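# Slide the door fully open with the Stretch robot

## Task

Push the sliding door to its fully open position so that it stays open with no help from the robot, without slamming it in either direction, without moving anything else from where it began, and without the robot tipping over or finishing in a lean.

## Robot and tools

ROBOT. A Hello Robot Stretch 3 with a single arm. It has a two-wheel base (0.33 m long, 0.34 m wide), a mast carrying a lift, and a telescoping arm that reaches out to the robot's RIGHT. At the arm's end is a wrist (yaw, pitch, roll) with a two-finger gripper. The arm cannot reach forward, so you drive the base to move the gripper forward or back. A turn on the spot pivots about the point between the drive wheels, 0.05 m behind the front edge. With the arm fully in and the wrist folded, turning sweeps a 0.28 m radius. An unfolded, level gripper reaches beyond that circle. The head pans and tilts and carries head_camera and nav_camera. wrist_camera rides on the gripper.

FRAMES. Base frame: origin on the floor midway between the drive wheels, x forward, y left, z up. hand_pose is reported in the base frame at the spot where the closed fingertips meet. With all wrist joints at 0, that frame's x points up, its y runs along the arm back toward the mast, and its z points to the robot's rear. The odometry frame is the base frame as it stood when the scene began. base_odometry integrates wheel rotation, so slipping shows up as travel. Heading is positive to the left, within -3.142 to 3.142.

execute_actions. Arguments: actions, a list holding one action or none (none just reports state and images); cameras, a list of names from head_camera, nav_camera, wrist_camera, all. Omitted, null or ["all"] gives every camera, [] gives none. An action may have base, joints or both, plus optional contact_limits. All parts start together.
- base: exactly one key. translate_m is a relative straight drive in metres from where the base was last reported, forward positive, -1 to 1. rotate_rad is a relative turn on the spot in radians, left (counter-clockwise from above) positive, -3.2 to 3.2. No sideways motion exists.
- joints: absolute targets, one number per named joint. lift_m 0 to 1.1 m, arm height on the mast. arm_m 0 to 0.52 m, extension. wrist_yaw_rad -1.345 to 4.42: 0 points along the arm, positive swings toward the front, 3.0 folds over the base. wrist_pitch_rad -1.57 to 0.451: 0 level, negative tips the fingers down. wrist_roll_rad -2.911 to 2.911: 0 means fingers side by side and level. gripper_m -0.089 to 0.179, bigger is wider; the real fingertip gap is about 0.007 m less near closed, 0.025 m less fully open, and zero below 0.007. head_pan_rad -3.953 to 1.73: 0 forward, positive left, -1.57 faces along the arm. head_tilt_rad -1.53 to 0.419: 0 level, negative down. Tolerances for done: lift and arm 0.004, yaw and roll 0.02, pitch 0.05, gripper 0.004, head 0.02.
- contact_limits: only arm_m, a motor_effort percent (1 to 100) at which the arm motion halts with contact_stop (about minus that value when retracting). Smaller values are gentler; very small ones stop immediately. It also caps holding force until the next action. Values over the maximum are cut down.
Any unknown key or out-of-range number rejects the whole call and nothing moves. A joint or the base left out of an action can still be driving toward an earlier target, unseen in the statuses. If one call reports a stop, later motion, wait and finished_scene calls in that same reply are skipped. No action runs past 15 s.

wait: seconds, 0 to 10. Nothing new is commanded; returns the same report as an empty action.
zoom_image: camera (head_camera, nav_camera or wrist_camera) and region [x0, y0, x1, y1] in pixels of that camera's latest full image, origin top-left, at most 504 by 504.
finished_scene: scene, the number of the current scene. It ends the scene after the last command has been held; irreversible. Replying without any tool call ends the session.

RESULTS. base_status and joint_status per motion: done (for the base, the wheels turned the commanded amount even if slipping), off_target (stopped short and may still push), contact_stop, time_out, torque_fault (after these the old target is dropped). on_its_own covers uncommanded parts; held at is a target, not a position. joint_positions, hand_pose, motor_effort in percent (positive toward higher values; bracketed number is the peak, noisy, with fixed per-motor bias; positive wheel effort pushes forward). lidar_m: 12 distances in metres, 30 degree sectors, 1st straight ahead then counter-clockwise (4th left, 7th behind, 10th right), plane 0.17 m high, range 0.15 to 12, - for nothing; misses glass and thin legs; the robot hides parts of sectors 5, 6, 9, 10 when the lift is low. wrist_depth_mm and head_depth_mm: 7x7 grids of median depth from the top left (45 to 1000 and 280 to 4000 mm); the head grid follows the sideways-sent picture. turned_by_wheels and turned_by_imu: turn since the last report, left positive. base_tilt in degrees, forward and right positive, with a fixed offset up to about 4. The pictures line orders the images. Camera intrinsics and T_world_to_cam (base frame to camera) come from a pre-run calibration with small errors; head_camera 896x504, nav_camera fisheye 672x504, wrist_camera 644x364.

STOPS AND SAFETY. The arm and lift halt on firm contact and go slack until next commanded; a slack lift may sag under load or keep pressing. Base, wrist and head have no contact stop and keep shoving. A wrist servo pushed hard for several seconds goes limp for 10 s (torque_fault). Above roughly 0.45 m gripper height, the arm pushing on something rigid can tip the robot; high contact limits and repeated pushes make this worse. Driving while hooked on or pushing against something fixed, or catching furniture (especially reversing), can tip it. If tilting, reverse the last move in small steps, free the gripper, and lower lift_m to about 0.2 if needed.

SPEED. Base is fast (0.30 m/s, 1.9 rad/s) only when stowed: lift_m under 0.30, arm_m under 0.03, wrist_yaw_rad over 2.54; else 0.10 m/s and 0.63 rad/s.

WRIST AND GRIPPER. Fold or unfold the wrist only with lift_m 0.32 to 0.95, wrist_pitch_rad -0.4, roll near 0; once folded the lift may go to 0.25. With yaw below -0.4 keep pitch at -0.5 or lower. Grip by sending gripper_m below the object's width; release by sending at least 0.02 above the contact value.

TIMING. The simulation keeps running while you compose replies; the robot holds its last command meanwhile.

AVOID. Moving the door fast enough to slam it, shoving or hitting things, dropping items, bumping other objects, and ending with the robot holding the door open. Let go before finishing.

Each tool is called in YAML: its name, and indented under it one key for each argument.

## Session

execute_actions:
  actions: []

Scene clock: 0.00 s.
base_odometry: x=+0.000 y=+0.000 heading=+0.000 (m, m, rad; odometry frame)
turned_by_wheels: +0.000 (rad since the last result)
turned_by_imu: +0.000 (rad since the last result)
base_tilt: forward=-0.1 right=+0.3 (deg)
lidar_m: 0.79 0.85 1.32 2.55 1.46 1.27 1.68 1.51 1.22 1.21 1.04 0.84
head_depth_mm: 755 758 763 768 772 776 776 / 766 772 776 777 784 786 785 / 776 780 782 789 791 794 801 / 785 789 792 797 804 807 809 / 754 742 741 743 751 753 754 / 741 743 748 752 756 765 763 / 750 753 758 764 763 772 776
base_status: not commanded
joint_positions: lift_m=+0.328 arm_m=-0.001 wrist_yaw_rad=+3.093 wrist_pitch_rad=-0.504 wrist_roll_rad=+0.018 gripper_m=+0.037 head_pan_rad=-0.003 head_tilt_rad=+0.004
joint_status: not commanded
motor_effort: left_wheel=+0 right_wheel=+1 lift_m=+22 arm_m=+1 wrist_yaw_rad=+0 wrist_pitch_rad=+5 wrist_roll_rad=+0 gripper_m=+0 head_pan_rad=+0 head_tilt_rad=+1 (%)
hand_pose: x=-0.0108 y=+0.0689 z=+0.3215 quat_wxyz=(+0.195, +0.695, +0.158, +0.674) (m; base frame)
wrist_depth_mm: - - - - - - - / - - - - - - - / 872 880 - 837 871 850 845 / 694 711 703 692 684 685 696 / 584 591 593 579 604 583 579 / 515 530 - - - 500 487 / 451 - - - 440 436 439
pictures: head_camera (sideways: a quarter turn clockwise sets it upright), nav_camera (sideways: a quarter turn counterclockwise sets it upright), wrist_camera
camera_calibration (this result's frames):
head_camera: T_world_to_cam=[[-0.0189344, 0.0164298, -0.999686, 1.32577], [0.0491328, 0.998672, 0.0154826, -0.0207185], [0.998613, -0.0488242, -0.0197166, -0.0215036], [0, 0, 0, 1]] pos_world=[0.0475945, -0.00214109, 1.32525]
nav_camera: T_world_to_cam=[[-0.00767951, -0.0164669, 0.999835, -1.26036], [-0.0174813, -0.999709, -0.0165991, 0.0777097], [0.999818, -0.0176059, 0.00738941, -0.0511177], [0, 0, 0, 1]] pos_world=[0.0427878, 0.0560328, 1.26182]
wrist_camera: T_world_to_cam=[[0.999529, 0.0122358, -0.0281462, 0.0320499], [-0.0129051, -0.664513, -0.747165, 0.316083], [-0.0278457, 0.747176, -0.664042, 0.329924], [0, 0, 0, 1]] pos_world=[-0.0187688, -0.0368622, 0.456152]
Images, in order (width x height): head_camera 896x504, nav_camera 672x504, wrist_camera 644x364.

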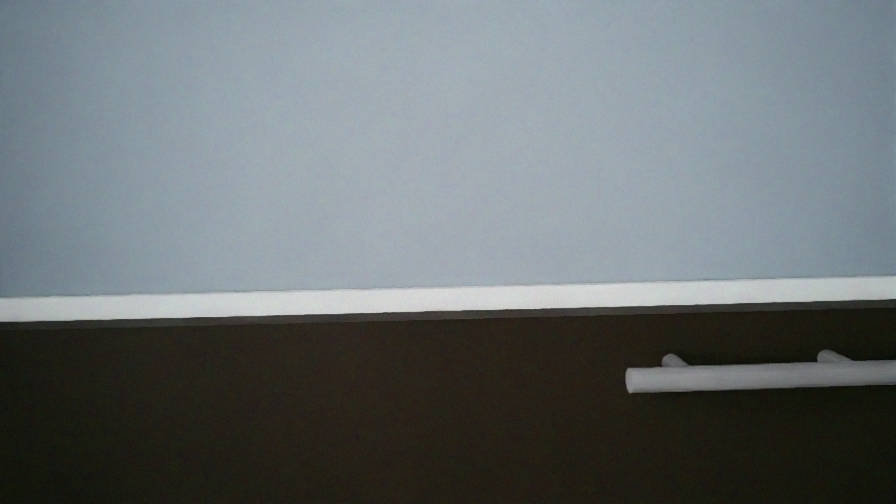

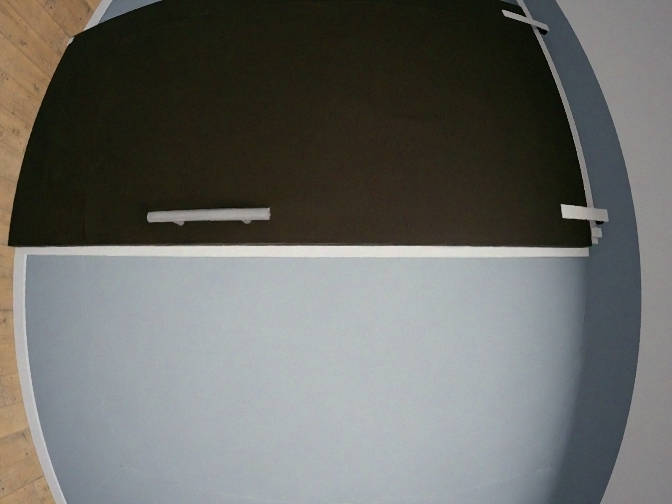

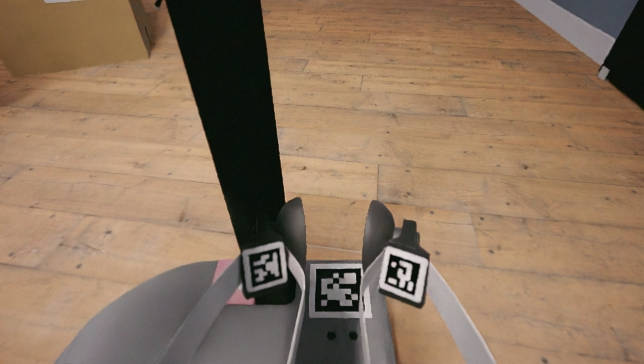

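execute_actions:
  actions:
    - {"base":{"rotate_rad":1.40},"joints":{"lift_m":0.8,"wrist_pitch_rad":-0.4,"head_pan_rad":-1.57,"head_tilt_rad":-0.7}}
  cameras: []

execute_actions:
  actions:
    - {"base":{"translate_m":0.24},"joints":{"wrist_yaw_rad":0,"wrist_pitch_rad":0,"gripper_m":0.12,"arm_m":0.15}}

Scene clock: 9.83 s.
base_odometry: x=+0.000 y=+0.000 heading=+1.400 (m, m, rad; odometry frame)
turned_by_wheels: +1.400 (rad since the last result)
turned_by_imu: +1.400 (rad since the last result)
base_tilt: forward=-0.1 right=+0.3 (deg)
lidar_m: 2.55 1.43 1.27 1.26 1.54 1.26 1.21 1.20 0.87 0.79 0.80 1.08
head_depth_mm: 715 801 918 1084 1286 1402 - / 707 798 915 1066 1284 1402 - / 705 795 912 1061 1271 1370 - / 703 791 908 1050 1266 1374 - / 702 791 899 1047 1258 1366 - / 697 779 866 981 1169 1339 1186 / 657 716 801 955 1137 1326 1184
base_status: done
joint_positions: lift_m=+0.800 arm_m=-0.001 wrist_yaw_rad=+3.093 wrist_pitch_rad=-0.421 wrist_roll_rad=+0.018 gripper_m=+0.037 head_pan_rad=-1.563 head_tilt_rad=-0.691
joint_status: all done
motor_effort: left_wheel=-1(6) right_wheel=+4(8) lift_m=+27(31) arm_m=+0(0) wrist_yaw_rad=+0(1) wrist_pitch_rad=+7(8) wrist_roll_rad=+0(0) gripper_m=+0(0) head_pan_rad=-4(46) head_tilt_rad=-6(49) (%)
hand_pose: x=-0.0103 y=+0.0803 z=+0.8117 quat_wxyz=(+0.166, +0.701, +0.129, +0.682) (m; base frame)
wrist_depth_mm: - - - - - - - / - - - - - - - / - - - - - - - / - - - - - - - / - - - - - - - / - - - - - - - / 969 950 953 978 939 978 963
pictures: none
No camera images: the call's "cameras" was empty. Leave "cameras" out to get every camera's image.

Scene clock: 13.60 s.
base_odometry: x=+0.041 y=+0.237 heading=+1.400 (m, m, rad; odometry frame)
turned_by_wheels: +0.000 (rad since the last result)
turned_by_imu: +0.000 (rad since the last result)
base_tilt: forward=-0.2 right=+0.3 (deg)
lidar_m: 2.31 1.45 1.27 1.23 1.67 1.51 1.45 1.20 0.87 0.77 0.80 1.08
head_depth_mm: 709 800 916 1069 - - - / 705 798 911 1046 - 1314 1187 / 693 795 907 1037 - 1340 1184 / 635 697 795 922 1195 1343 1181 / 640 719 822 972 1147 1332 1185 / 638 719 819 951 1142 1338 1181 / 636 716 817 950 1138 1324 1178
base_status: done
joint_positions: lift_m=+0.800 arm_m=+0.150 wrist_yaw_rad=+0.002 wrist_pitch_rad=-0.024 wrist_roll_rad=+0.018 gripper_m=+0.120 head_pan_rad=-1.563 head_tilt_rad=-0.691
joint_status: all done
motor_effort: left_wheel=-1(5) right_wheel=+3(9) lift_m=+29(28) arm_m=+3(1) wrist_yaw_rad=-1(0) wrist_pitch_rad=+8(8) wrist_roll_rad=+1(1) gripper_m=-1(81) head_pan_rad=-2(3) head_tilt_rad=-6(6) (%)
hand_pose: x=-0.0210 y=-0.5502 z=+0.9080 quat_wxyz=(+0.701, +0.009, -0.713, -0.008) (m; base frame)
wrist_depth_mm: 360 354 354 345 396 400 394 / 376 371 365 355 418 411 409 / 395 385 381 368 430 431 423 / 409 403 395 387 451 448 442 / 430 421 409 400 477 464 461 / 444 437 435 429 499 - 483 / 466 460 454 447 513 510 508
pictures: head_camera (sideways: a quarter turn clockwise sets it upright), nav_camera (sideways: a quarter turn counterclockwise sets it upright), wrist_camera
camera_calibration (this result's frames):
head_camera: T_world_to_cam=[[0.011285, 0.654963, -0.755577, 1.00695], [0.99914, -0.0375366, -0.0176154, 0.0165754], [-0.0398992, -0.754728, -0.654823, 0.811352], [0, 0, 0, 1]] pos_world=[0.00444772, -0.0465451, 1.29242]
nav_camera: T_world_to_cam=[[-0.0115617, -0.634621, 0.772737, -0.96385], [-0.999897, 0.0139351, -0.00351603, 0.0666602], [-0.00853685, -0.772698, -0.634717, 0.790689], [0, 0, 0, 1]] pos_world=[0.0622596, -0.00164483, 1.2469]
wrist_camera: T_world_to_cam=[[-0.997592, -0.0692724, 0.00332721, -0.0490734], [-0.0201918, 0.244216, -0.969511, 1.04444], [0.0663478, -0.967243, -0.245027, -0.14007], [0, 0, 0, 1]] pos_world=[-0.0185727, -0.39395, 0.978438]
Images, in order (width x height): head_camera 896x504, nav_camera 672x504, wrist_camera 644x364.

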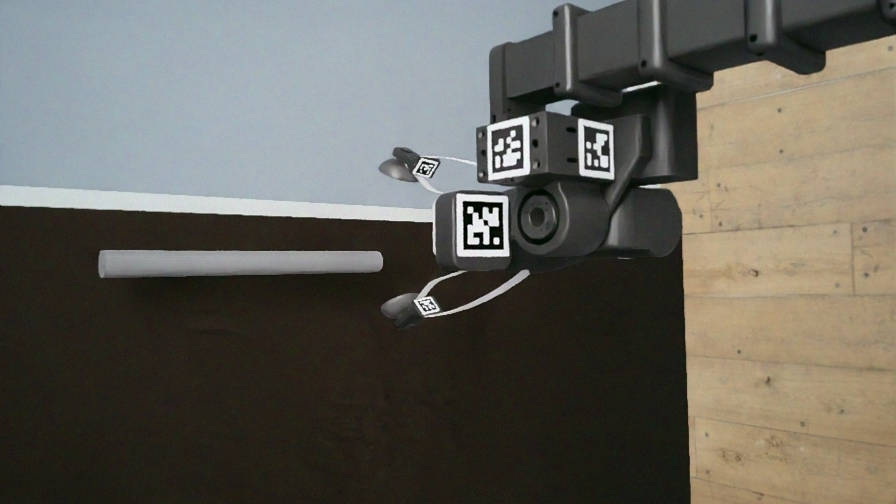

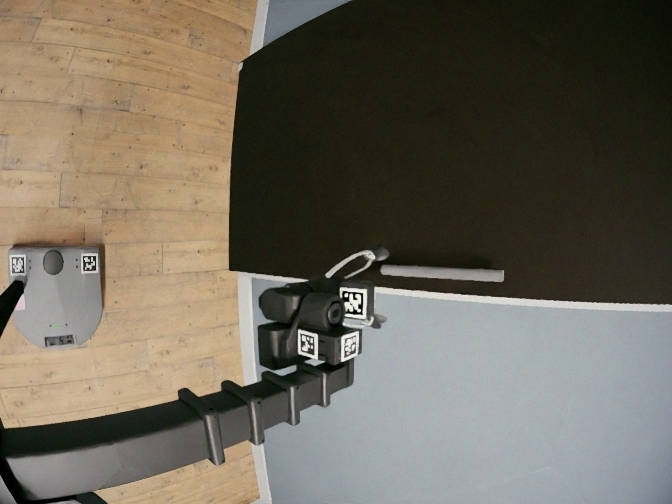

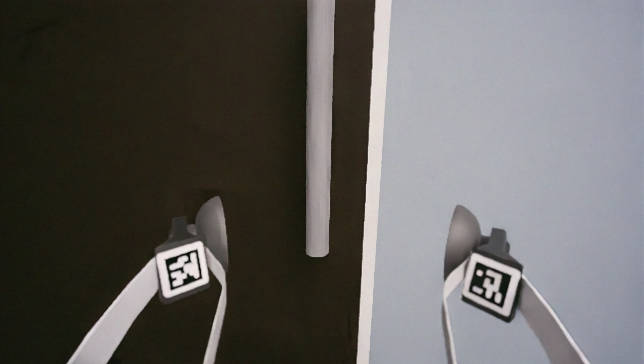

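execute_actions:
  actions:
    - {"base":{"rotate_rad":0.02},"joints":{"lift_m":0.87,"arm_m":0.325}}
  cameras: []

execute_actions:
  actions:
    - {"base":{"translate_m":0.3}}

Scene clock: 18.73 s.
base_odometry: x=+0.041 y=+0.237 heading=+1.420 (m, m, rad; odometry frame)
turned_by_wheels: +0.020 (rad since the last result)
turned_by_imu: +0.019 (rad since the last result)
base_tilt: forward=-0.2 right=+0.3 (deg)
lidar_m: 2.30 1.34 1.26 1.23 1.68 1.51 1.45 1.18 0.87 0.77 0.80 1.10
head_depth_mm: 705 791 892 - - 1328 1173 / 705 791 - 1078 1277 1351 1187 / 672 771 - 1081 1269 1369 1189 / 631 699 - 983 1155 1332 1181 / 640 723 823 961 1152 1337 1182 / 641 721 825 961 1151 1331 1185 / 640 718 821 957 1145 1335 1185
base_status: done
joint_positions: lift_m=+0.870 arm_m=+0.325 wrist_yaw_rad=+0.001 wrist_pitch_rad=-0.023 wrist_roll_rad=+0.018 gripper_m=+0.120 head_pan_rad=-1.563 head_tilt_rad=-0.691
joint_status: all done
motor_effort: left_wheel=-1(5) right_wheel=+3(9) lift_m=+28(28) arm_m=+4(4) wrist_yaw_rad=+0(1) wrist_pitch_rad=+8(8) wrist_roll_rad=+1(1) gripper_m=+0(0) head_pan_rad=-4(4) head_tilt_rad=-5(6) (%)
hand_pose: x=-0.0213 y=-0.7252 z=+0.9783 quat_wxyz=(+0.701, +0.009, -0.713, -0.008) (m; base frame)
wrist_depth_mm: 193 190 187 123 182 237 233 / 201 196 195 127 191 244 242 / 210 205 201 133 198 255 253 / 217 215 210 139 206 265 260 / 230 223 219 147 241 274 270 / 239 236 231 222 277 - 282 / 249 245 240 231 291 303 292
pictures: none
No camera images: the call's "cameras" was empty. Leave "cameras" out to get every camera's image.

Scene clock: 22.90 s.
base_odometry: x=+0.086 y=+0.533 heading=+1.419 (m, m, rad; odometry frame)
turned_by_wheels: -0.001 (rad since the last result)
turned_by_imu: -0.135 (rad since the last result)
base_tilt: forward=-0.2 right=+0.3 (deg)
lidar_m: 2.03 1.89 1.10 1.23 1.25 1.87 1.73 1.34 0.88 0.76 0.76 0.96
head_depth_mm: 720 821 933 - - 1327 1178 / 651 729 - 1076 1332 1361 1184 / 647 721 - 1004 1175 1329 1176 / 638 710 820 985 1151 1339 1184 / 630 706 806 935 1123 1310 1184 / 620 695 793 921 1091 1307 1181 / 611 684 778 900 1065 1280 1191
base_status: done
joint_positions: lift_m=+0.870 arm_m=+0.325 wrist_yaw_rad=-0.196 wrist_pitch_rad=-0.022 wrist_roll_rad=+0.018 gripper_m=+0.120 head_pan_rad=-1.563 head_tilt_rad=-0.692
joint_status: not commanded
on_its_own: wrist_yaw_rad is held at -0.165, not at your +0.000, by its stall guard, which is still easing
motor_effort: left_wheel=-8(20) right_wheel=+18(48) lift_m=+28(29) arm_m=+3(4) wrist_yaw_rad=+29(66) wrist_pitch_rad=+8(8) wrist_roll_rad=+0(0) gripper_m=-8(15) head_pan_rad=-3(3) head_tilt_rad=-4(6) (%)
hand_pose: x=-0.0712 y=-0.7205 z=+0.9785 quat_wxyz=(+0.697, -0.062, -0.710, -0.077) (m; base frame)
wrist_depth_mm: 157 166 177 191 205 148 329 / 162 171 183 198 204 296 342 / 166 176 189 205 219 328 364 / 173 182 198 214 228 338 381 / 179 189 208 223 238 365 405 / 186 193 215 234 246 - 433 / 192 206 225 245 219 402 469
pictures: head_camera (sideways: a quarter turn clockwise sets it upright), nav_camera (sideways: a quarter turn counterclockwise sets it upright), wrist_camera
camera_calibration (this result's frames):
head_camera: T_world_to_cam=[[0.0113305, 0.655142, -0.755421, 1.00675], [0.999137, -0.037604, -0.0176262, 0.0165894], [-0.0399545, -0.754569, -0.655003, 0.811586], [0, 0, 0, 1]] pos_world=[0.00444437, -0.0465427, 1.2924]
nav_camera: T_world_to_cam=[[-0.0116057, -0.634805, 0.772586, -0.963652], [-0.999896, 0.0140076, -0.00351086, 0.0666535], [-0.00859337, -0.772546, -0.634901, 0.790929], [0, 0, 0, 1]] pos_world=[0.0622594, -0.00163575, 1.2469]
wrist_camera: T_world_to_cam=[[-0.991764, 0.128028, 0.0036802, 0.0310118], [0.0275559, 0.241345, -0.970048, 1.15529], [-0.125081, -0.961957, -0.242885, -0.296063], [0, 0, 0, 1]] pos_world=[-0.0381108, -0.567595, 1.04867]
Images, in order (width x height): head_camera 896x504, nav_camera 672x504, wrist_camera 644x364.

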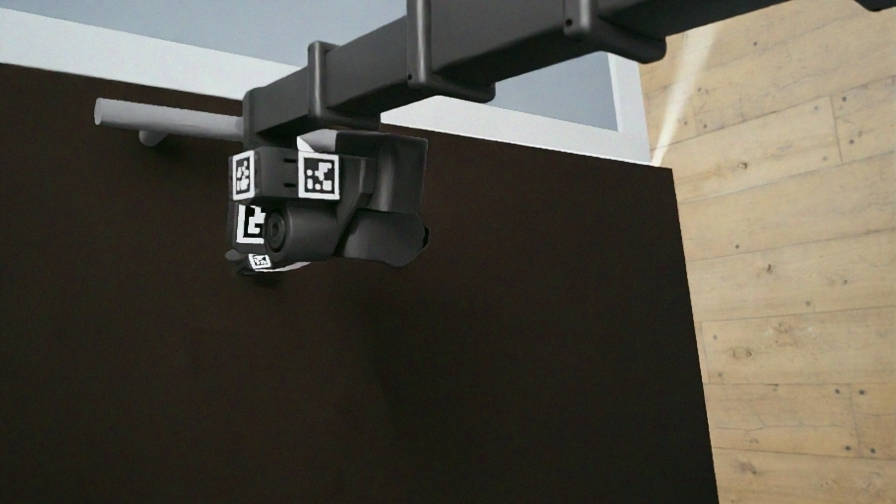

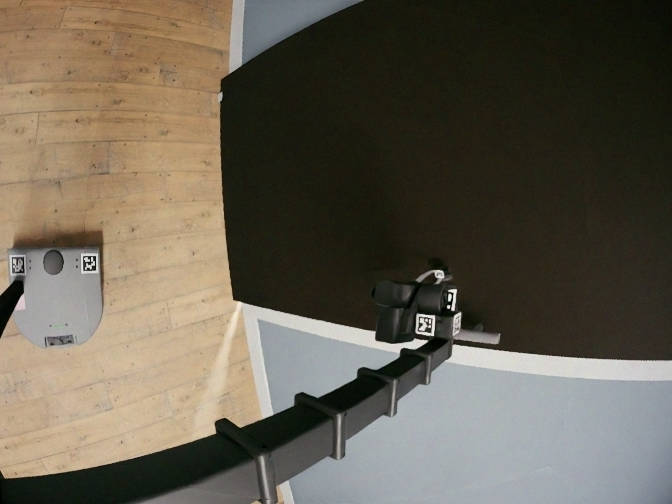

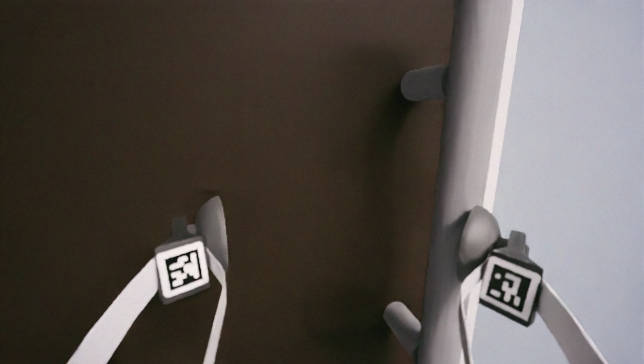

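execute_actions:
  actions:
    - {"joints":{"arm_m":0.0}}
  cameras: []

execute_actions:
  actions:
    - {"base":{"rotate_rad":0.6},"joints":{"wrist_yaw_rad":1.57,"gripper_m":0.09}}
  cameras: []

execute_actions:
  actions:
    - {"base":{"translate_m":-0.6}}
  cameras: []

execute_actions:
  actions:
    - {"base":{"rotate_rad":-0.465},"joints":{"arm_m":0.18,"head_pan_rad":-1.0}}

Scene clock: 32.83 s.
base_odometry: x=+0.086 y=+0.533 heading=+1.420 (m, m, rad; odometry frame)
turned_by_wheels: +0.001 (rad since the last result)
turned_by_imu: +0.000 (rad since the last result)
base_tilt: forward=-0.1 right=+0.3 (deg)
lidar_m: 2.03 1.88 1.10 1.23 1.25 1.88 1.73 1.35 0.88 0.76 0.77 0.96
head_depth_mm: 718 823 951 1096 1365 - - / 650 726 887 1075 1323 - - / 647 730 824 980 - - - / 638 720 824 944 1128 1321 1178 / 629 708 805 939 1117 1310 1177 / 620 697 791 922 1096 1302 1179 / 611 684 778 897 1068 1277 1186
base_status: not commanded
joint_positions: lift_m=+0.870 arm_m=+0.000 wrist_yaw_rad=-0.213 wrist_pitch_rad=-0.022 wrist_roll_rad=+0.018 gripper_m=+0.120 head_pan_rad=-1.563 head_tilt_rad=-0.692
joint_status: all done
on_its_own: wrist_yaw_rad is held at -0.213, not at your +0.000, by its stall guard, which is not easing now
motor_effort: left_wheel=+1(3) right_wheel=+1(9) lift_m=+28(28) arm_m=-2(4) wrist_yaw_rad=+0(10) wrist_pitch_rad=+8(8) wrist_roll_rad=+0(0) gripper_m=-1(2) head_pan_rad=-3(4) head_tilt_rad=-5(5) (%)
hand_pose: x=-0.0756 y=-0.3951 z=+0.9785 quat_wxyz=(+0.696, -0.068, -0.710, -0.083) (m; base frame)
wrist_depth_mm: 408 434 470 505 613 674 733 / 417 446 471 512 650 718 785 / 439 461 499 536 676 738 825 / 446 479 518 557 695 796 883 / 460 489 546 581 721 836 942 / 478 499 573 622 782 - 967 / 491 548 590 650 824 927 -
pictures: none
No camera images: the call's "cameras" was empty. Leave "cameras" out to get every camera's image.

Scene clock: 34.73 s.
base_odometry: x=+0.086 y=+0.533 heading=+2.020 (m, m, rad; odometry frame)
turned_by_wheels: +0.600 (rad since the last result)
turned_by_imu: +0.600 (rad since the last result)
base_tilt: forward=-0.1 right=+0.3 (deg)
lidar_m: 1.88 1.10 1.25 1.75 1.82 1.73 1.23 0.80 0.76 0.78 1.03 2.03
head_depth_mm: 623 692 775 880 1024 - - / 647 723 814 935 1097 - - / 677 755 863 995 1176 - - / 707 797 917 1060 1271 1364 - / 739 839 969 1138 1381 1369 - / 780 884 1030 1231 1523 1418 - / 817 957 1194 1460 1609 1400 -
base_status: done
joint_positions: lift_m=+0.870 arm_m=+0.000 wrist_yaw_rad=+1.568 wrist_pitch_rad=-0.022 wrist_roll_rad=+0.018 gripper_m=+0.090 head_pan_rad=-1.563 head_tilt_rad=-0.692
joint_status: all done
motor_effort: left_wheel=-2(4) right_wheel=+3(8) lift_m=+28(28) arm_m=-2(3) wrist_yaw_rad=+2(2) wrist_pitch_rad=+7(8) wrist_roll_rad=+1(0) gripper_m=-1(79) head_pan_rad=-3(4) head_tilt_rad=-5(5) (%)
hand_pose: x=+0.2343 y=-0.1460 z=+0.9785 quat_wxyz=(+0.502, +0.509, -0.499, +0.489) (m; base frame)
wrist_depth_mm: - - - - - - - / - - - - - - - / - - - - - - - / - - - - - - - / - - - - - - - / - - - - - - - / - - - - - - -
pictures: none
No camera images: the call's "cameras" was empty. Leave "cameras" out to get every camera's image.

Scene clock: 41.97 s.
base_odometry: x=+0.347 y=-0.008 heading=+2.020 (m, m, rad; odometry frame)
turned_by_wheels: +0.000 (rad since the last result)
turned_by_imu: -0.004 (rad since the last result)
base_tilt: forward=-0.1 right=+0.3 (deg)
lidar_m: 2.49 1.64 1.55 1.76 1.26 1.20 0.82 0.58 0.55 0.54 0.65 1.80
head_depth_mm: 442 488 549 623 724 - - / 456 508 577 666 775 - - / 472 528 599 689 819 - - / 458 518 604 714 867 1022 - / 457 508 571 653 851 1091 - / 480 531 627 756 939 1145 - / 505 580 679 821 1038 1295 -
base_status: done
joint_positions: lift_m=+0.870 arm_m=+0.000 wrist_yaw_rad=+1.568 wrist_pitch_rad=-0.022 wrist_roll_rad=+0.018 gripper_m=+0.090 head_pan_rad=-1.563 head_tilt_rad=-0.692
joint_status: not commanded
motor_effort: left_wheel=-1(8) right_wheel=+3(4) lift_m=+28(28) arm_m=-3(2) wrist_yaw_rad=+2(2) wrist_pitch_rad=+8(8) wrist_roll_rad=+1(0) gripper_m=+0(1) head_pan_rad=-3(4) head_tilt_rad=-5(5) (%)
hand_pose: x=+0.2343 y=-0.1460 z=+0.9785 quat_wxyz=(+0.502, +0.509, -0.499, +0.489) (m; base frame)
wrist_depth_mm: - - - - - - - / - - - - - - - / - - - - - - - / - - - - - - - / - - - - - - - / - - - - - - - / - - - - - - -
pictures: none
No camera images: the call's "cameras" was empty. Leave "cameras" out to get every camera's image.

Scene clock: 44.53 s.
base_odometry: x=+0.347 y=-0.008 heading=+1.555 (m, m, rad; odometry frame)
turned_by_wheels: -0.465 (rad since the last result)
turned_by_imu: -0.466 (rad since the last result)
base_tilt: forward=-0.1 right=+0.3 (deg)
lidar_m: 2.20 1.81 1.65 1.55 1.68 1.24 1.20 0.77 0.57 0.55 0.54 0.69
head_depth_mm: 444 495 557 598 - 855 1046 / 469 517 579 650 825 945 1123 / 453 522 609 716 863 1061 1171 / 457 513 584 677 834 1029 1186 / 483 534 612 722 929 1170 1178 / 516 590 687 825 1031 1307 1183 / 550 636 752 918 1175 1369 1176
base_status: done
joint_positions: lift_m=+0.870 arm_m=+0.180 wrist_yaw_rad=+1.569 wrist_pitch_rad=-0.022 wrist_roll_rad=+0.018 gripper_m=+0.090 head_pan_rad=-1.007 head_tilt_rad=-0.692
joint_status: all done
motor_effort: left_wheel=+2(7) right_wheel=-2(7) lift_m=+28(28) arm_m=+4(1) wrist_yaw_rad=+1(2) wrist_pitch_rad=+8(8) wrist_roll_rad=+1(0) gripper_m=+0(0) head_pan_rad=+4(41) head_tilt_rad=-5(5) (%)
hand_pose: x=+0.2343 y=-0.3251 z=+0.9785 quat_wxyz=(+0.502, +0.510, -0.499, +0.489) (m; base frame)
wrist_depth_mm: - - - - 710 242 193 / - - - - 689 199 192 / - - - - 697 240 189 / - - - - 669 237 189 / - - - - 782 253 188 / - - - - 955 253 187 / - - - - 634 237 185
pictures: head_camera (sideways: a quarter turn clockwise sets it upright), nav_camera (sideways: a quarter turn counterclockwise sets it upright), wrist_camera
camera_calibration (this result's frames):
head_camera: T_world_to_cam=[[-0.336206, 0.562429, -0.755407, 1.00885], [0.86845, 0.495463, -0.0176272, 0.0173879], [0.364362, -0.661959, -0.655019, 0.809141], [0, 0, 0, 1]] pos_world=[0.0292616, -0.040404, 1.2924]
nav_camera: T_world_to_cam=[[0.325237, -0.545301, 0.772572, -0.965689], [-0.856639, -0.515904, -0.0035104, 0.065779], [0.400487, -0.660674, -0.634917, 0.788455], [0, 0, 0, 1]] pos_world=[0.0546609, 0.0282558, 1.2469]
wrist_camera: T_world_to_cam=[[0.0660054, -0.997812, 0.00368711, -0.330404], [-0.242077, -0.019598, -0.970059, 1.02981], [0.968009, 0.0631366, -0.242841, 0.199608], [0, 0, 0, 1]] pos_world=[0.0778799, -0.322102, 1.04867]
Images, in order (width x height): head_camera 896x504, nav_camera 672x504, wrist_camera 644x364.

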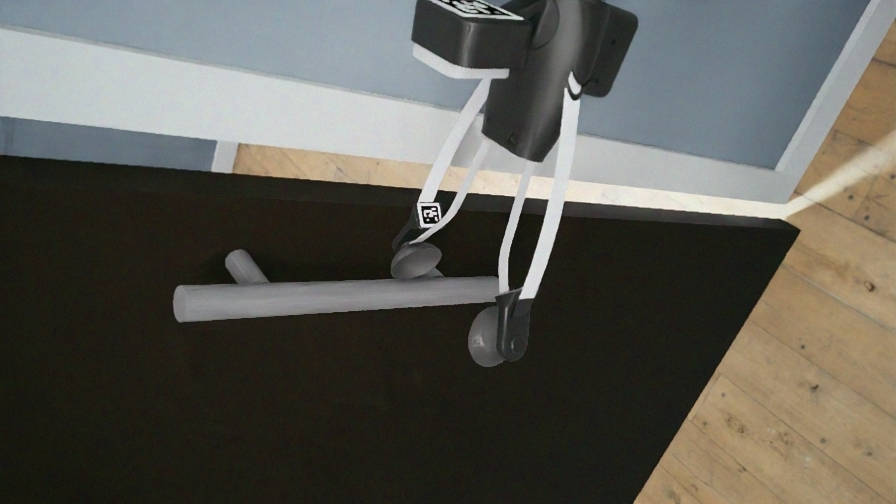

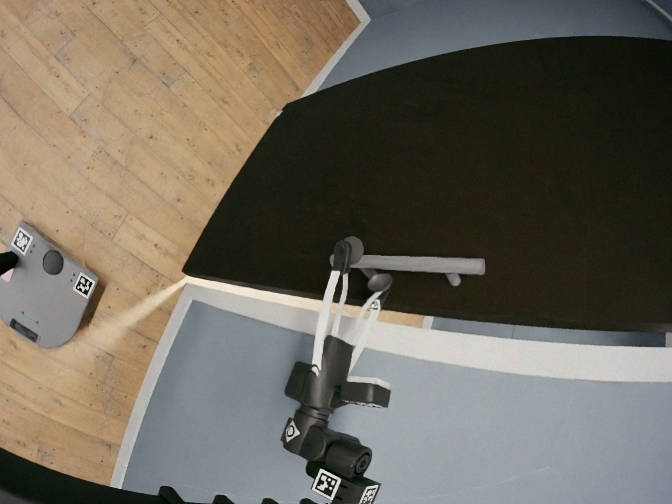

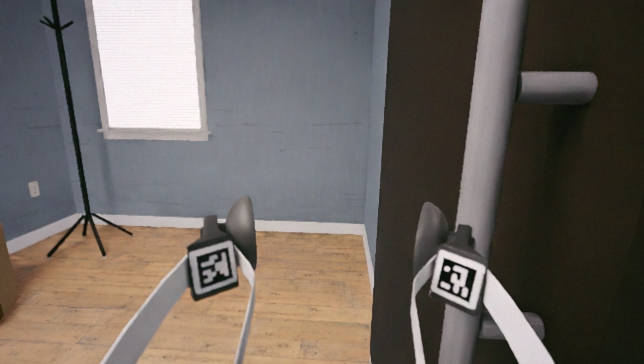

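execute_actions:
  actions:
    - {"base":{"translate_m":-0.03},"joints":{"arm_m":0.29,"gripper_m":0.05}}
  cameras: ["wrist_camera","head_camera"]

Scene clock: 50.20 s.
base_odometry: x=+0.346 y=-0.038 heading=+1.555 (m, m, rad; odometry frame)
turned_by_wheels: +0.000 (rad since the last result)
turned_by_imu: -0.001 (rad since the last result)
base_tilt: forward=-0.2 right=+0.3 (deg)
lidar_m: 2.20 1.75 1.57 1.56 1.64 1.21 1.17 0.77 0.57 0.55 0.56 0.69
head_depth_mm: 449 497 554 - 725 852 1045 / 462 517 584 689 788 946 1121 / 2579 557 614 734 854 1035 1170 / 459 516 586 710 840 1077 1185 / 484 521 598 725 911 1178 1183 / 516 588 688 825 1028 1317 1190 / 549 632 747 918 1176 1366 1187
base_status: done
joint_positions: lift_m=+0.870 arm_m=+0.290 wrist_yaw_rad=+1.569 wrist_pitch_rad=-0.022 wrist_roll_rad=+0.018 gripper_m=+0.050 head_pan_rad=-1.007 head_tilt_rad=-0.692
joint_status: all done
motor_effort: left_wheel=+3(5) right_wheel=-2(8) lift_m=+28(28) arm_m=+4(4) wrist_yaw_rad=+1(1) wrist_pitch_rad=+8(8) wrist_roll_rad=+0(0) gripper_m=+0(81) head_pan_rad=+4(3) head_tilt_rad=-5(5) (%)
hand_pose: x=+0.2343 y=-0.4351 z=+0.9785 quat_wxyz=(+0.502, +0.510, -0.499, +0.489) (m; base frame)
wrist_depth_mm: - - - - 205 174 122 / - - - 780 200 182 121 / - - - - 199 187 121 / - - - - 198 196 120 / - - - - 202 200 119 / - - - 281 245 183 120 / - - - 545 222 168 124
pictures: head_camera (sideways: a quarter turn clockwise sets it upright), wrist_camera
camera_calibration (this result's frames):
head_camera: T_world_to_cam=[[-0.336244, 0.562407, -0.755406, 1.00885], [0.868417, 0.495521, -0.0176272, 0.0173881], [0.364406, -0.661935, -0.65502, 0.809142], [0, 0, 0, 1]] pos_world=[0.0292642, -0.0404025, 1.2924]
wrist_camera: T_world_to_cam=[[0.0660069, -0.997812, 0.00368714, -0.440161], [-0.242077, -0.0195984, -0.970059, 1.02766], [0.968009, 0.0631381, -0.242841, 0.206554], [0, 0, 0, 1]] pos_world=[0.0778799, -0.432099, 1.04867]
Images, in order (width x height): head_camera 896x504, wrist_camera 644x364.

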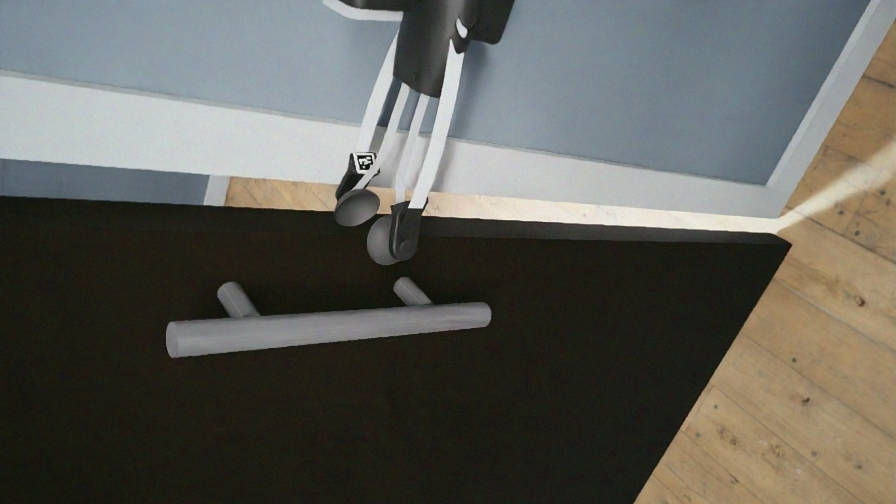

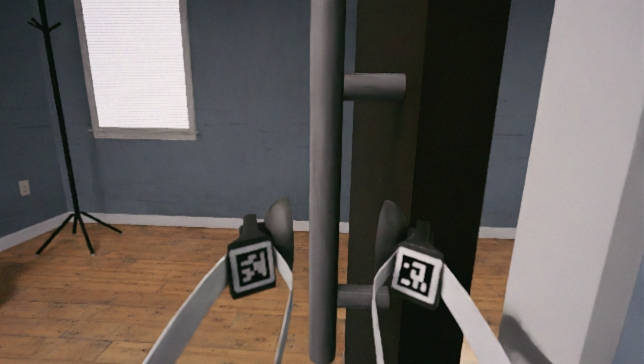

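Aligned; the right finger may catch the door edge, which also pushes.

execute_actions:
  actions:
    - {"base":{"translate_m":0.4}}
  cameras: ["wrist_camera","head_camera"]

Scene clock: 58.20 s.
base_odometry: x=+0.353 y=+0.362 heading=+1.554 (m, m, rad; odometry frame)
turned_by_wheels: +0.000 (rad since the last result)
turned_by_imu: -0.511 (rad since the last result)
base_tilt: forward=-0.2 right=+0.3 (deg)
lidar_m: 0.61 2.10 2.30 1.52 2.06 1.97 1.53 1.48 0.68 0.49 0.42 0.44
head_depth_mm: 376 431 497 554 698 867 1122 / 384 431 484 554 696 870 1123 / 2363 2648 2308 705 728 877 1123 / 2372 2618 2399 2076 1534 1309 1142 / 333 375 428 489 566 753 1011 / 334 376 372 480 603 757 1021 / 335 377 432 505 607 763 1022
base_status: done
joint_positions: lift_m=+0.870 arm_m=+0.289 wrist_yaw_rad=+1.962 wrist_pitch_rad=-0.027 wrist_roll_rad=+0.019 gripper_m=+0.050 head_pan_rad=-1.007 head_tilt_rad=-0.693
joint_status: not commanded
on_its_own: wrist_yaw_rad is held at +1.909, not at your +1.570, by its stall guard, which is still easing; right_wheel is at rest, and its effort (+23) is outside its rest range (-18 to +18)
motor_effort: left_wheel=-3(26) right_wheel=+23(42) lift_m=+26(28) arm_m=+5(5) wrist_yaw_rad=-49(100) wrist_pitch_rad=+9(9) wrist_roll_rad=+0(1) gripper_m=+13(25) head_pan_rad=+4(3) head_tilt_rad=-4(5) (%)
hand_pose: x=+0.2149 y=-0.3372 z=+0.9775 quat_wxyz=(+0.398, +0.598, -0.389, +0.577) (m; base frame)
wrist_depth_mm: - - - 396 149 - - / - - - 198 155 - - / - - - 278 161 - - / - - - 277 168 - - / - - - 402 174 - - / - - - 245 186 - - / - - - 240 191 - -
pictures: head_camera (sideways: a quarter turn clockwise sets it upright), wrist_camera
camera_calibration (this result's frames):
head_camera: T_world_to_cam=[[-0.337186, 0.563385, -0.754257, 1.00736], [0.868194, 0.495908, -0.0177066, 0.0174928], [0.364066, -0.660812, -0.656341, 0.810862], [0, 0, 0, 1]] pos_world=[0.0292721, -0.0403787, 1.29232]
wrist_camera: T_world_to_cam=[[0.442413, -0.896807, 0.00275871, -0.387152], [-0.220287, -0.111653, -0.969024, 0.987147], [0.869336, 0.428101, -0.246952, 0.367149], [0, 0, 0, 1]] pos_world=[0.0695607, -0.39416, 1.04831]
Images, in order (width x height): head_camera 896x504, wrist_camera 644x364.

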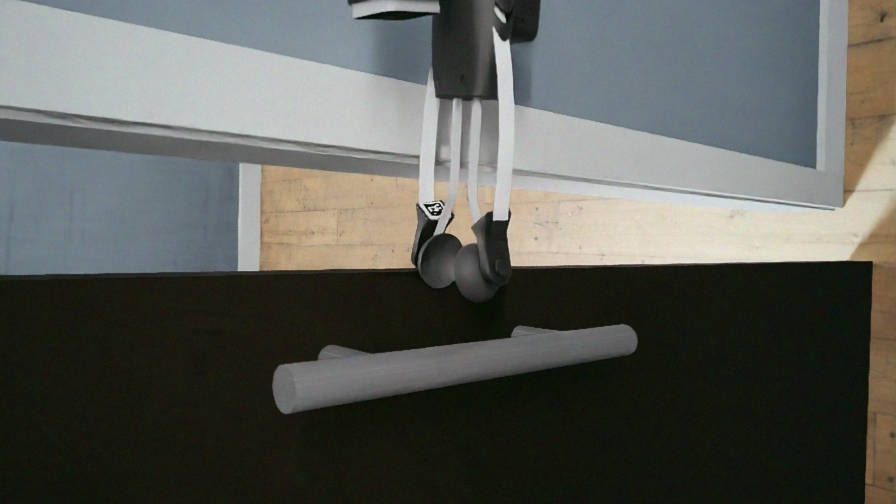

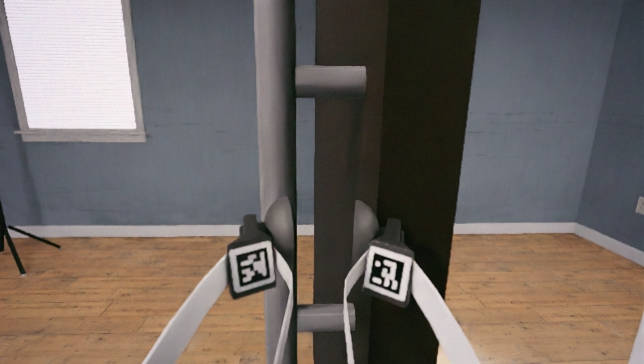

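execute_actions:
  actions:
    - {"base":{"translate_m":-0.03},"joints":{"arm_m":0.0,"wrist_yaw_rad":2.0,"gripper_m":0}}
  cameras: []

execute_actions:
  actions:
    - {"base":{"rotate_rad":0.87},"joints":{"lift_m":0.45}}
  cameras: []

execute_actions:
  actions:
    - {"base":{"translate_m":-0.4}}
  cameras: []

execute_actions:
  actions:
    - {"base":{"rotate_rad":-0.35},"joints":{"wrist_yaw_rad":1.3,"head_pan_rad":-0.8,"head_tilt_rad":-1.1}}

Scene clock: 69.40 s.
base_odometry: x=+0.352 y=+0.332 heading=+1.554 (m, m, rad; odometry frame)
turned_by_wheels: +0.000 (rad since the last result)
turned_by_imu: -0.001 (rad since the last result)
base_tilt: forward=-0.1 right=+0.3 (deg)
lidar_m: 0.64 2.16 2.31 1.52 2.04 1.94 1.50 1.45 0.70 0.52 0.44 0.46
head_depth_mm: 399 450 513 599 714 862 - / 388 439 505 600 720 899 1127 / 475 464 524 598 719 877 - / 2403 2668 2486 1968 1603 1361 - / 362 403 458 531 624 780 956 / 345 389 419 461 592 784 1053 / 346 390 438 524 631 789 1067
base_status: done
joint_positions: lift_m=+0.870 arm_m=+0.000 wrist_yaw_rad=+2.001 wrist_pitch_rad=-0.025 wrist_roll_rad=+0.019 gripper_m=+0.000 head_pan_rad=-1.007 head_tilt_rad=-0.693
joint_status: all done
motor_effort: left_wheel=+1(8) right_wheel=+0(16) lift_m=+27(27) arm_m=-3(3) wrist_yaw_rad=-1(20) wrist_pitch_rad=+9(9) wrist_roll_rad=+0(0) gripper_m=-3(85) head_pan_rad=+4(4) head_tilt_rad=-5(4) (%)
hand_pose: x=+0.2109 y=-0.0388 z=+0.9779 quat_wxyz=(+0.386, +0.605, -0.378, +0.585) (m; base frame)
wrist_depth_mm: - - - - - 515 343 / - - - - - 516 346 / - - - - - 517 347 / - - - - - 513 341 / - - - - 886 509 344 / - - - - 766 520 343 / - - - - - 503 339
pictures: none
No camera images: the call's "cameras" was empty. Leave "cameras" out to get every camera's image.

Scene clock: 74.07 s.
base_odometry: x=+0.352 y=+0.332 heading=+2.424 (m, m, rad; odometry frame)
turned_by_wheels: +0.870 (rad since the last result)
turned_by_imu: +0.870 (rad since the last result)
base_tilt: forward=-0.1 right=+0.3 (deg)
lidar_m: 2.33 1.52 1.56 1.93 1.60 1.45 0.86 0.55 0.49 0.44 0.54 1.09
head_depth_mm: 431 469 516 573 640 731 849 / 472 521 576 647 735 855 1024 / 523 579 653 744 867 1035 1164 / 584 657 753 874 1053 1278 1188 / 662 760 884 1065 1340 1360 1188 / 767 897 1081 1356 1583 1354 1187 / 909 1268 1596 1888 1602 1358 1177
base_status: done
joint_positions: lift_m=+0.450 arm_m=+0.000 wrist_yaw_rad=+2.001 wrist_pitch_rad=-0.024 wrist_roll_rad=+0.019 gripper_m=+0.000 head_pan_rad=-1.007 head_tilt_rad=-0.693
joint_status: all done
motor_effort: left_wheel=-1(5) right_wheel=+3(9) lift_m=+16(21) arm_m=-2(2) wrist_yaw_rad=-1(1) wrist_pitch_rad=+8(9) wrist_roll_rad=+0(0) gripper_m=-3(2) head_pan_rad=+4(4) head_tilt_rad=-4(4) (%)
hand_pose: x=+0.2110 y=-0.0387 z=+0.5589 quat_wxyz=(+0.386, +0.605, -0.378, +0.585) (m; base frame)
wrist_depth_mm: - - - - - - - / - - - - - - - / - - - - - - - / - - - - - - - / - - - - - - - / - - - - - - - / 855 876 889 887 901 872 899
pictures: none
No camera images: the call's "cameras" was empty. Leave "cameras" out to get every camera's image.

Scene clock: 79.07 s.
base_odometry: x=+0.654 y=+0.069 heading=+2.424 (m, m, rad; odometry frame)
turned_by_wheels: +0.000 (rad since the last result)
turned_by_imu: -0.003 (rad since the last result)
base_tilt: forward=-0.1 right=+0.3 (deg)
lidar_m: 2.69 1.87 1.76 1.84 1.18 1.08 0.61 0.39 0.36 0.36 0.44 0.73
head_depth_mm: 344 379 415 461 517 589 685 / 366 405 453 513 591 691 825 / 3172 3339 2390 1795 687 817 1031 / 2904 3086 2322 1840 1536 1303 1171 / 431 490 572 678 857 1159 1180 / 494 529 611 875 1180 1345 1181 / 584 705 891 1200 1564 1362 1179
base_status: done
joint_positions: lift_m=+0.450 arm_m=+0.000 wrist_yaw_rad=+2.001 wrist_pitch_rad=-0.024 wrist_roll_rad=+0.019 gripper_m=+0.000 head_pan_rad=-1.007 head_tilt_rad=-0.693
joint_status: not commanded
motor_effort: left_wheel=-1(6) right_wheel=+3(4) lift_m=+15(15) arm_m=-3(2) wrist_yaw_rad=-1(1) wrist_pitch_rad=+8(8) wrist_roll_rad=+0(0) gripper_m=-3(3) head_pan_rad=+3(4) head_tilt_rad=-4(4) (%)
hand_pose: x=+0.2110 y=-0.0387 z=+0.5589 quat_wxyz=(+0.386, +0.605, -0.378, +0.585) (m; base frame)
wrist_depth_mm: - - - - - - - / - - - - - - - / - - - - - - - / - - - - - - - / - - - - - - - / - - - - - - - / 872 889 881 896 882 909 901
pictures: none
No camera images: the call's "cameras" was empty. Leave "cameras" out to get every camera's image.

Scene clock: 80.57 s.
base_odometry: x=+0.654 y=+0.069 heading=+2.074 (m, m, rad; odometry frame)
turned_by_wheels: -0.350 (rad since the last result)
turned_by_imu: -0.350 (rad since the last result)
base_tilt: forward=-0.1 right=+0.3 (deg)
lidar_m: 1.22 2.14 1.76 2.17 1.51 1.11 1.08 0.50 0.37 0.36 0.37 0.52
head_depth_mm: 358 413 490 599 774 1036 1095 / 388 456 549 694 930 1175 - / 423 507 626 816 1106 - - / 455 554 719 978 1279 1202 - / 1958 1720 1519 1258 1299 1194 1129 / 510 618 849 1356 1298 1189 1107 / 538 670 1114 1407 1287 1187 1098
base_status: done
joint_positions: lift_m=+0.450 arm_m=+0.000 wrist_yaw_rad=+1.301 wrist_pitch_rad=-0.024 wrist_roll_rad=+0.019 gripper_m=+0.000 head_pan_rad=-0.807 head_tilt_rad=-1.086
joint_status: all done
motor_effort: left_wheel=+3(7) right_wheel=-3(7) lift_m=+16(16) arm_m=-3(2) wrist_yaw_rad=-1(0) wrist_pitch_rad=+8(8) wrist_roll_rad=+0(0) gripper_m=-2(3) head_pan_rad=+4(22) head_tilt_rad=-9(41) (%)
hand_pose: x=+0.2250 y=-0.2134 z=+0.5589 quat_wxyz=(+0.563, +0.439, -0.562, +0.417) (m; base frame)
wrist_depth_mm: - - - 563 - 221 171 / - - - 581 - 225 171 / - - - 604 - 234 173 / - - - 601 - 238 174 / - - - - - 242 174 / - - - 643 313 244 176 / 876 860 887 690 809 244 176
pictures: head_camera (sideways: a quarter turn clockwise sets it upright), nav_camera (sideways: a quarter turn counterclockwise sets it upright), wrist_camera
camera_calibration (this result's frames):
head_camera: T_world_to_cam=[[-0.607283, 0.657854, -0.445461, 0.606679], [0.745634, 0.665504, -0.0336867, 0.0390315], [0.274295, -0.352608, -0.894667, 1.12128], [0, 0, 0, 1]] pos_world=[0.0317599, -0.0297081, 1.27474]
nav_camera: T_world_to_cam=[[0.598776, -0.649143, 0.469127, -0.571984], [-0.736873, -0.676012, 0.00510391, 0.053834], [0.313822, -0.348744, -0.883116, 1.11172], [0, 0, 0, 1]] pos_world=[0.0332781, 0.0527969, 1.24983]
wrist_camera: T_world_to_cam=[[-0.20049, -0.979691, 0.00289089, -0.152552], [-0.239848, 0.0462227, -0.969709, 0.636063], [0.949882, -0.195111, -0.244245, 0.0494027], [0, 0, 0, 1]] pos_world=[0.0750468, -0.169215, 0.629304]
Images, in order (width x height): head_camera 896x504, nav_camera 672x504, wrist_camera 644x364.

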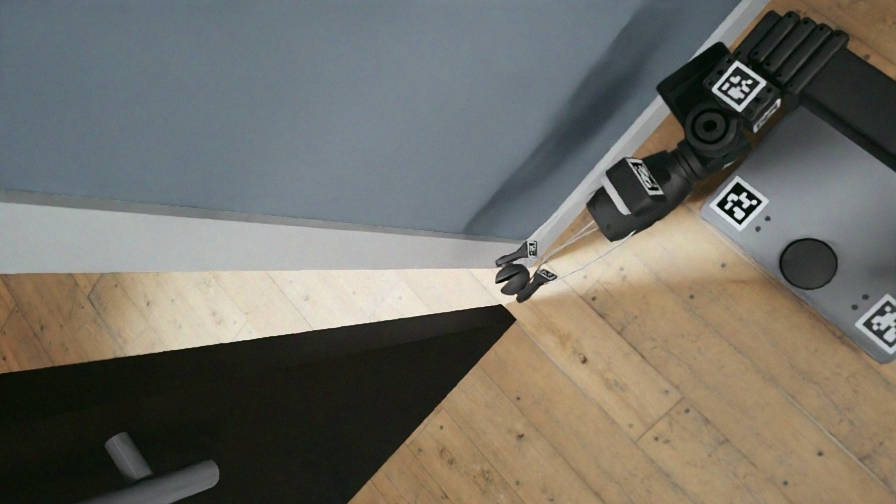

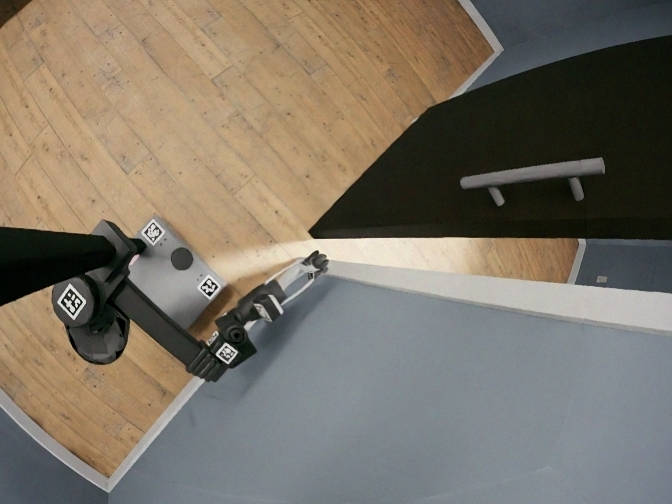

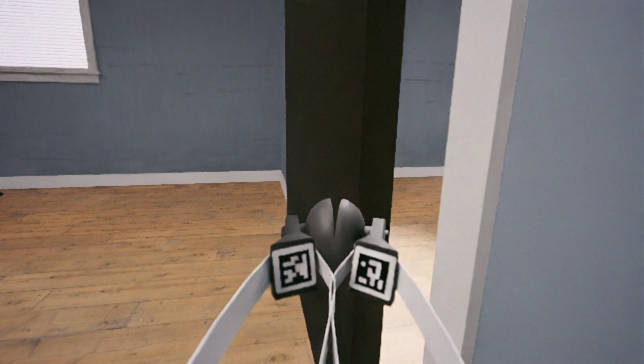

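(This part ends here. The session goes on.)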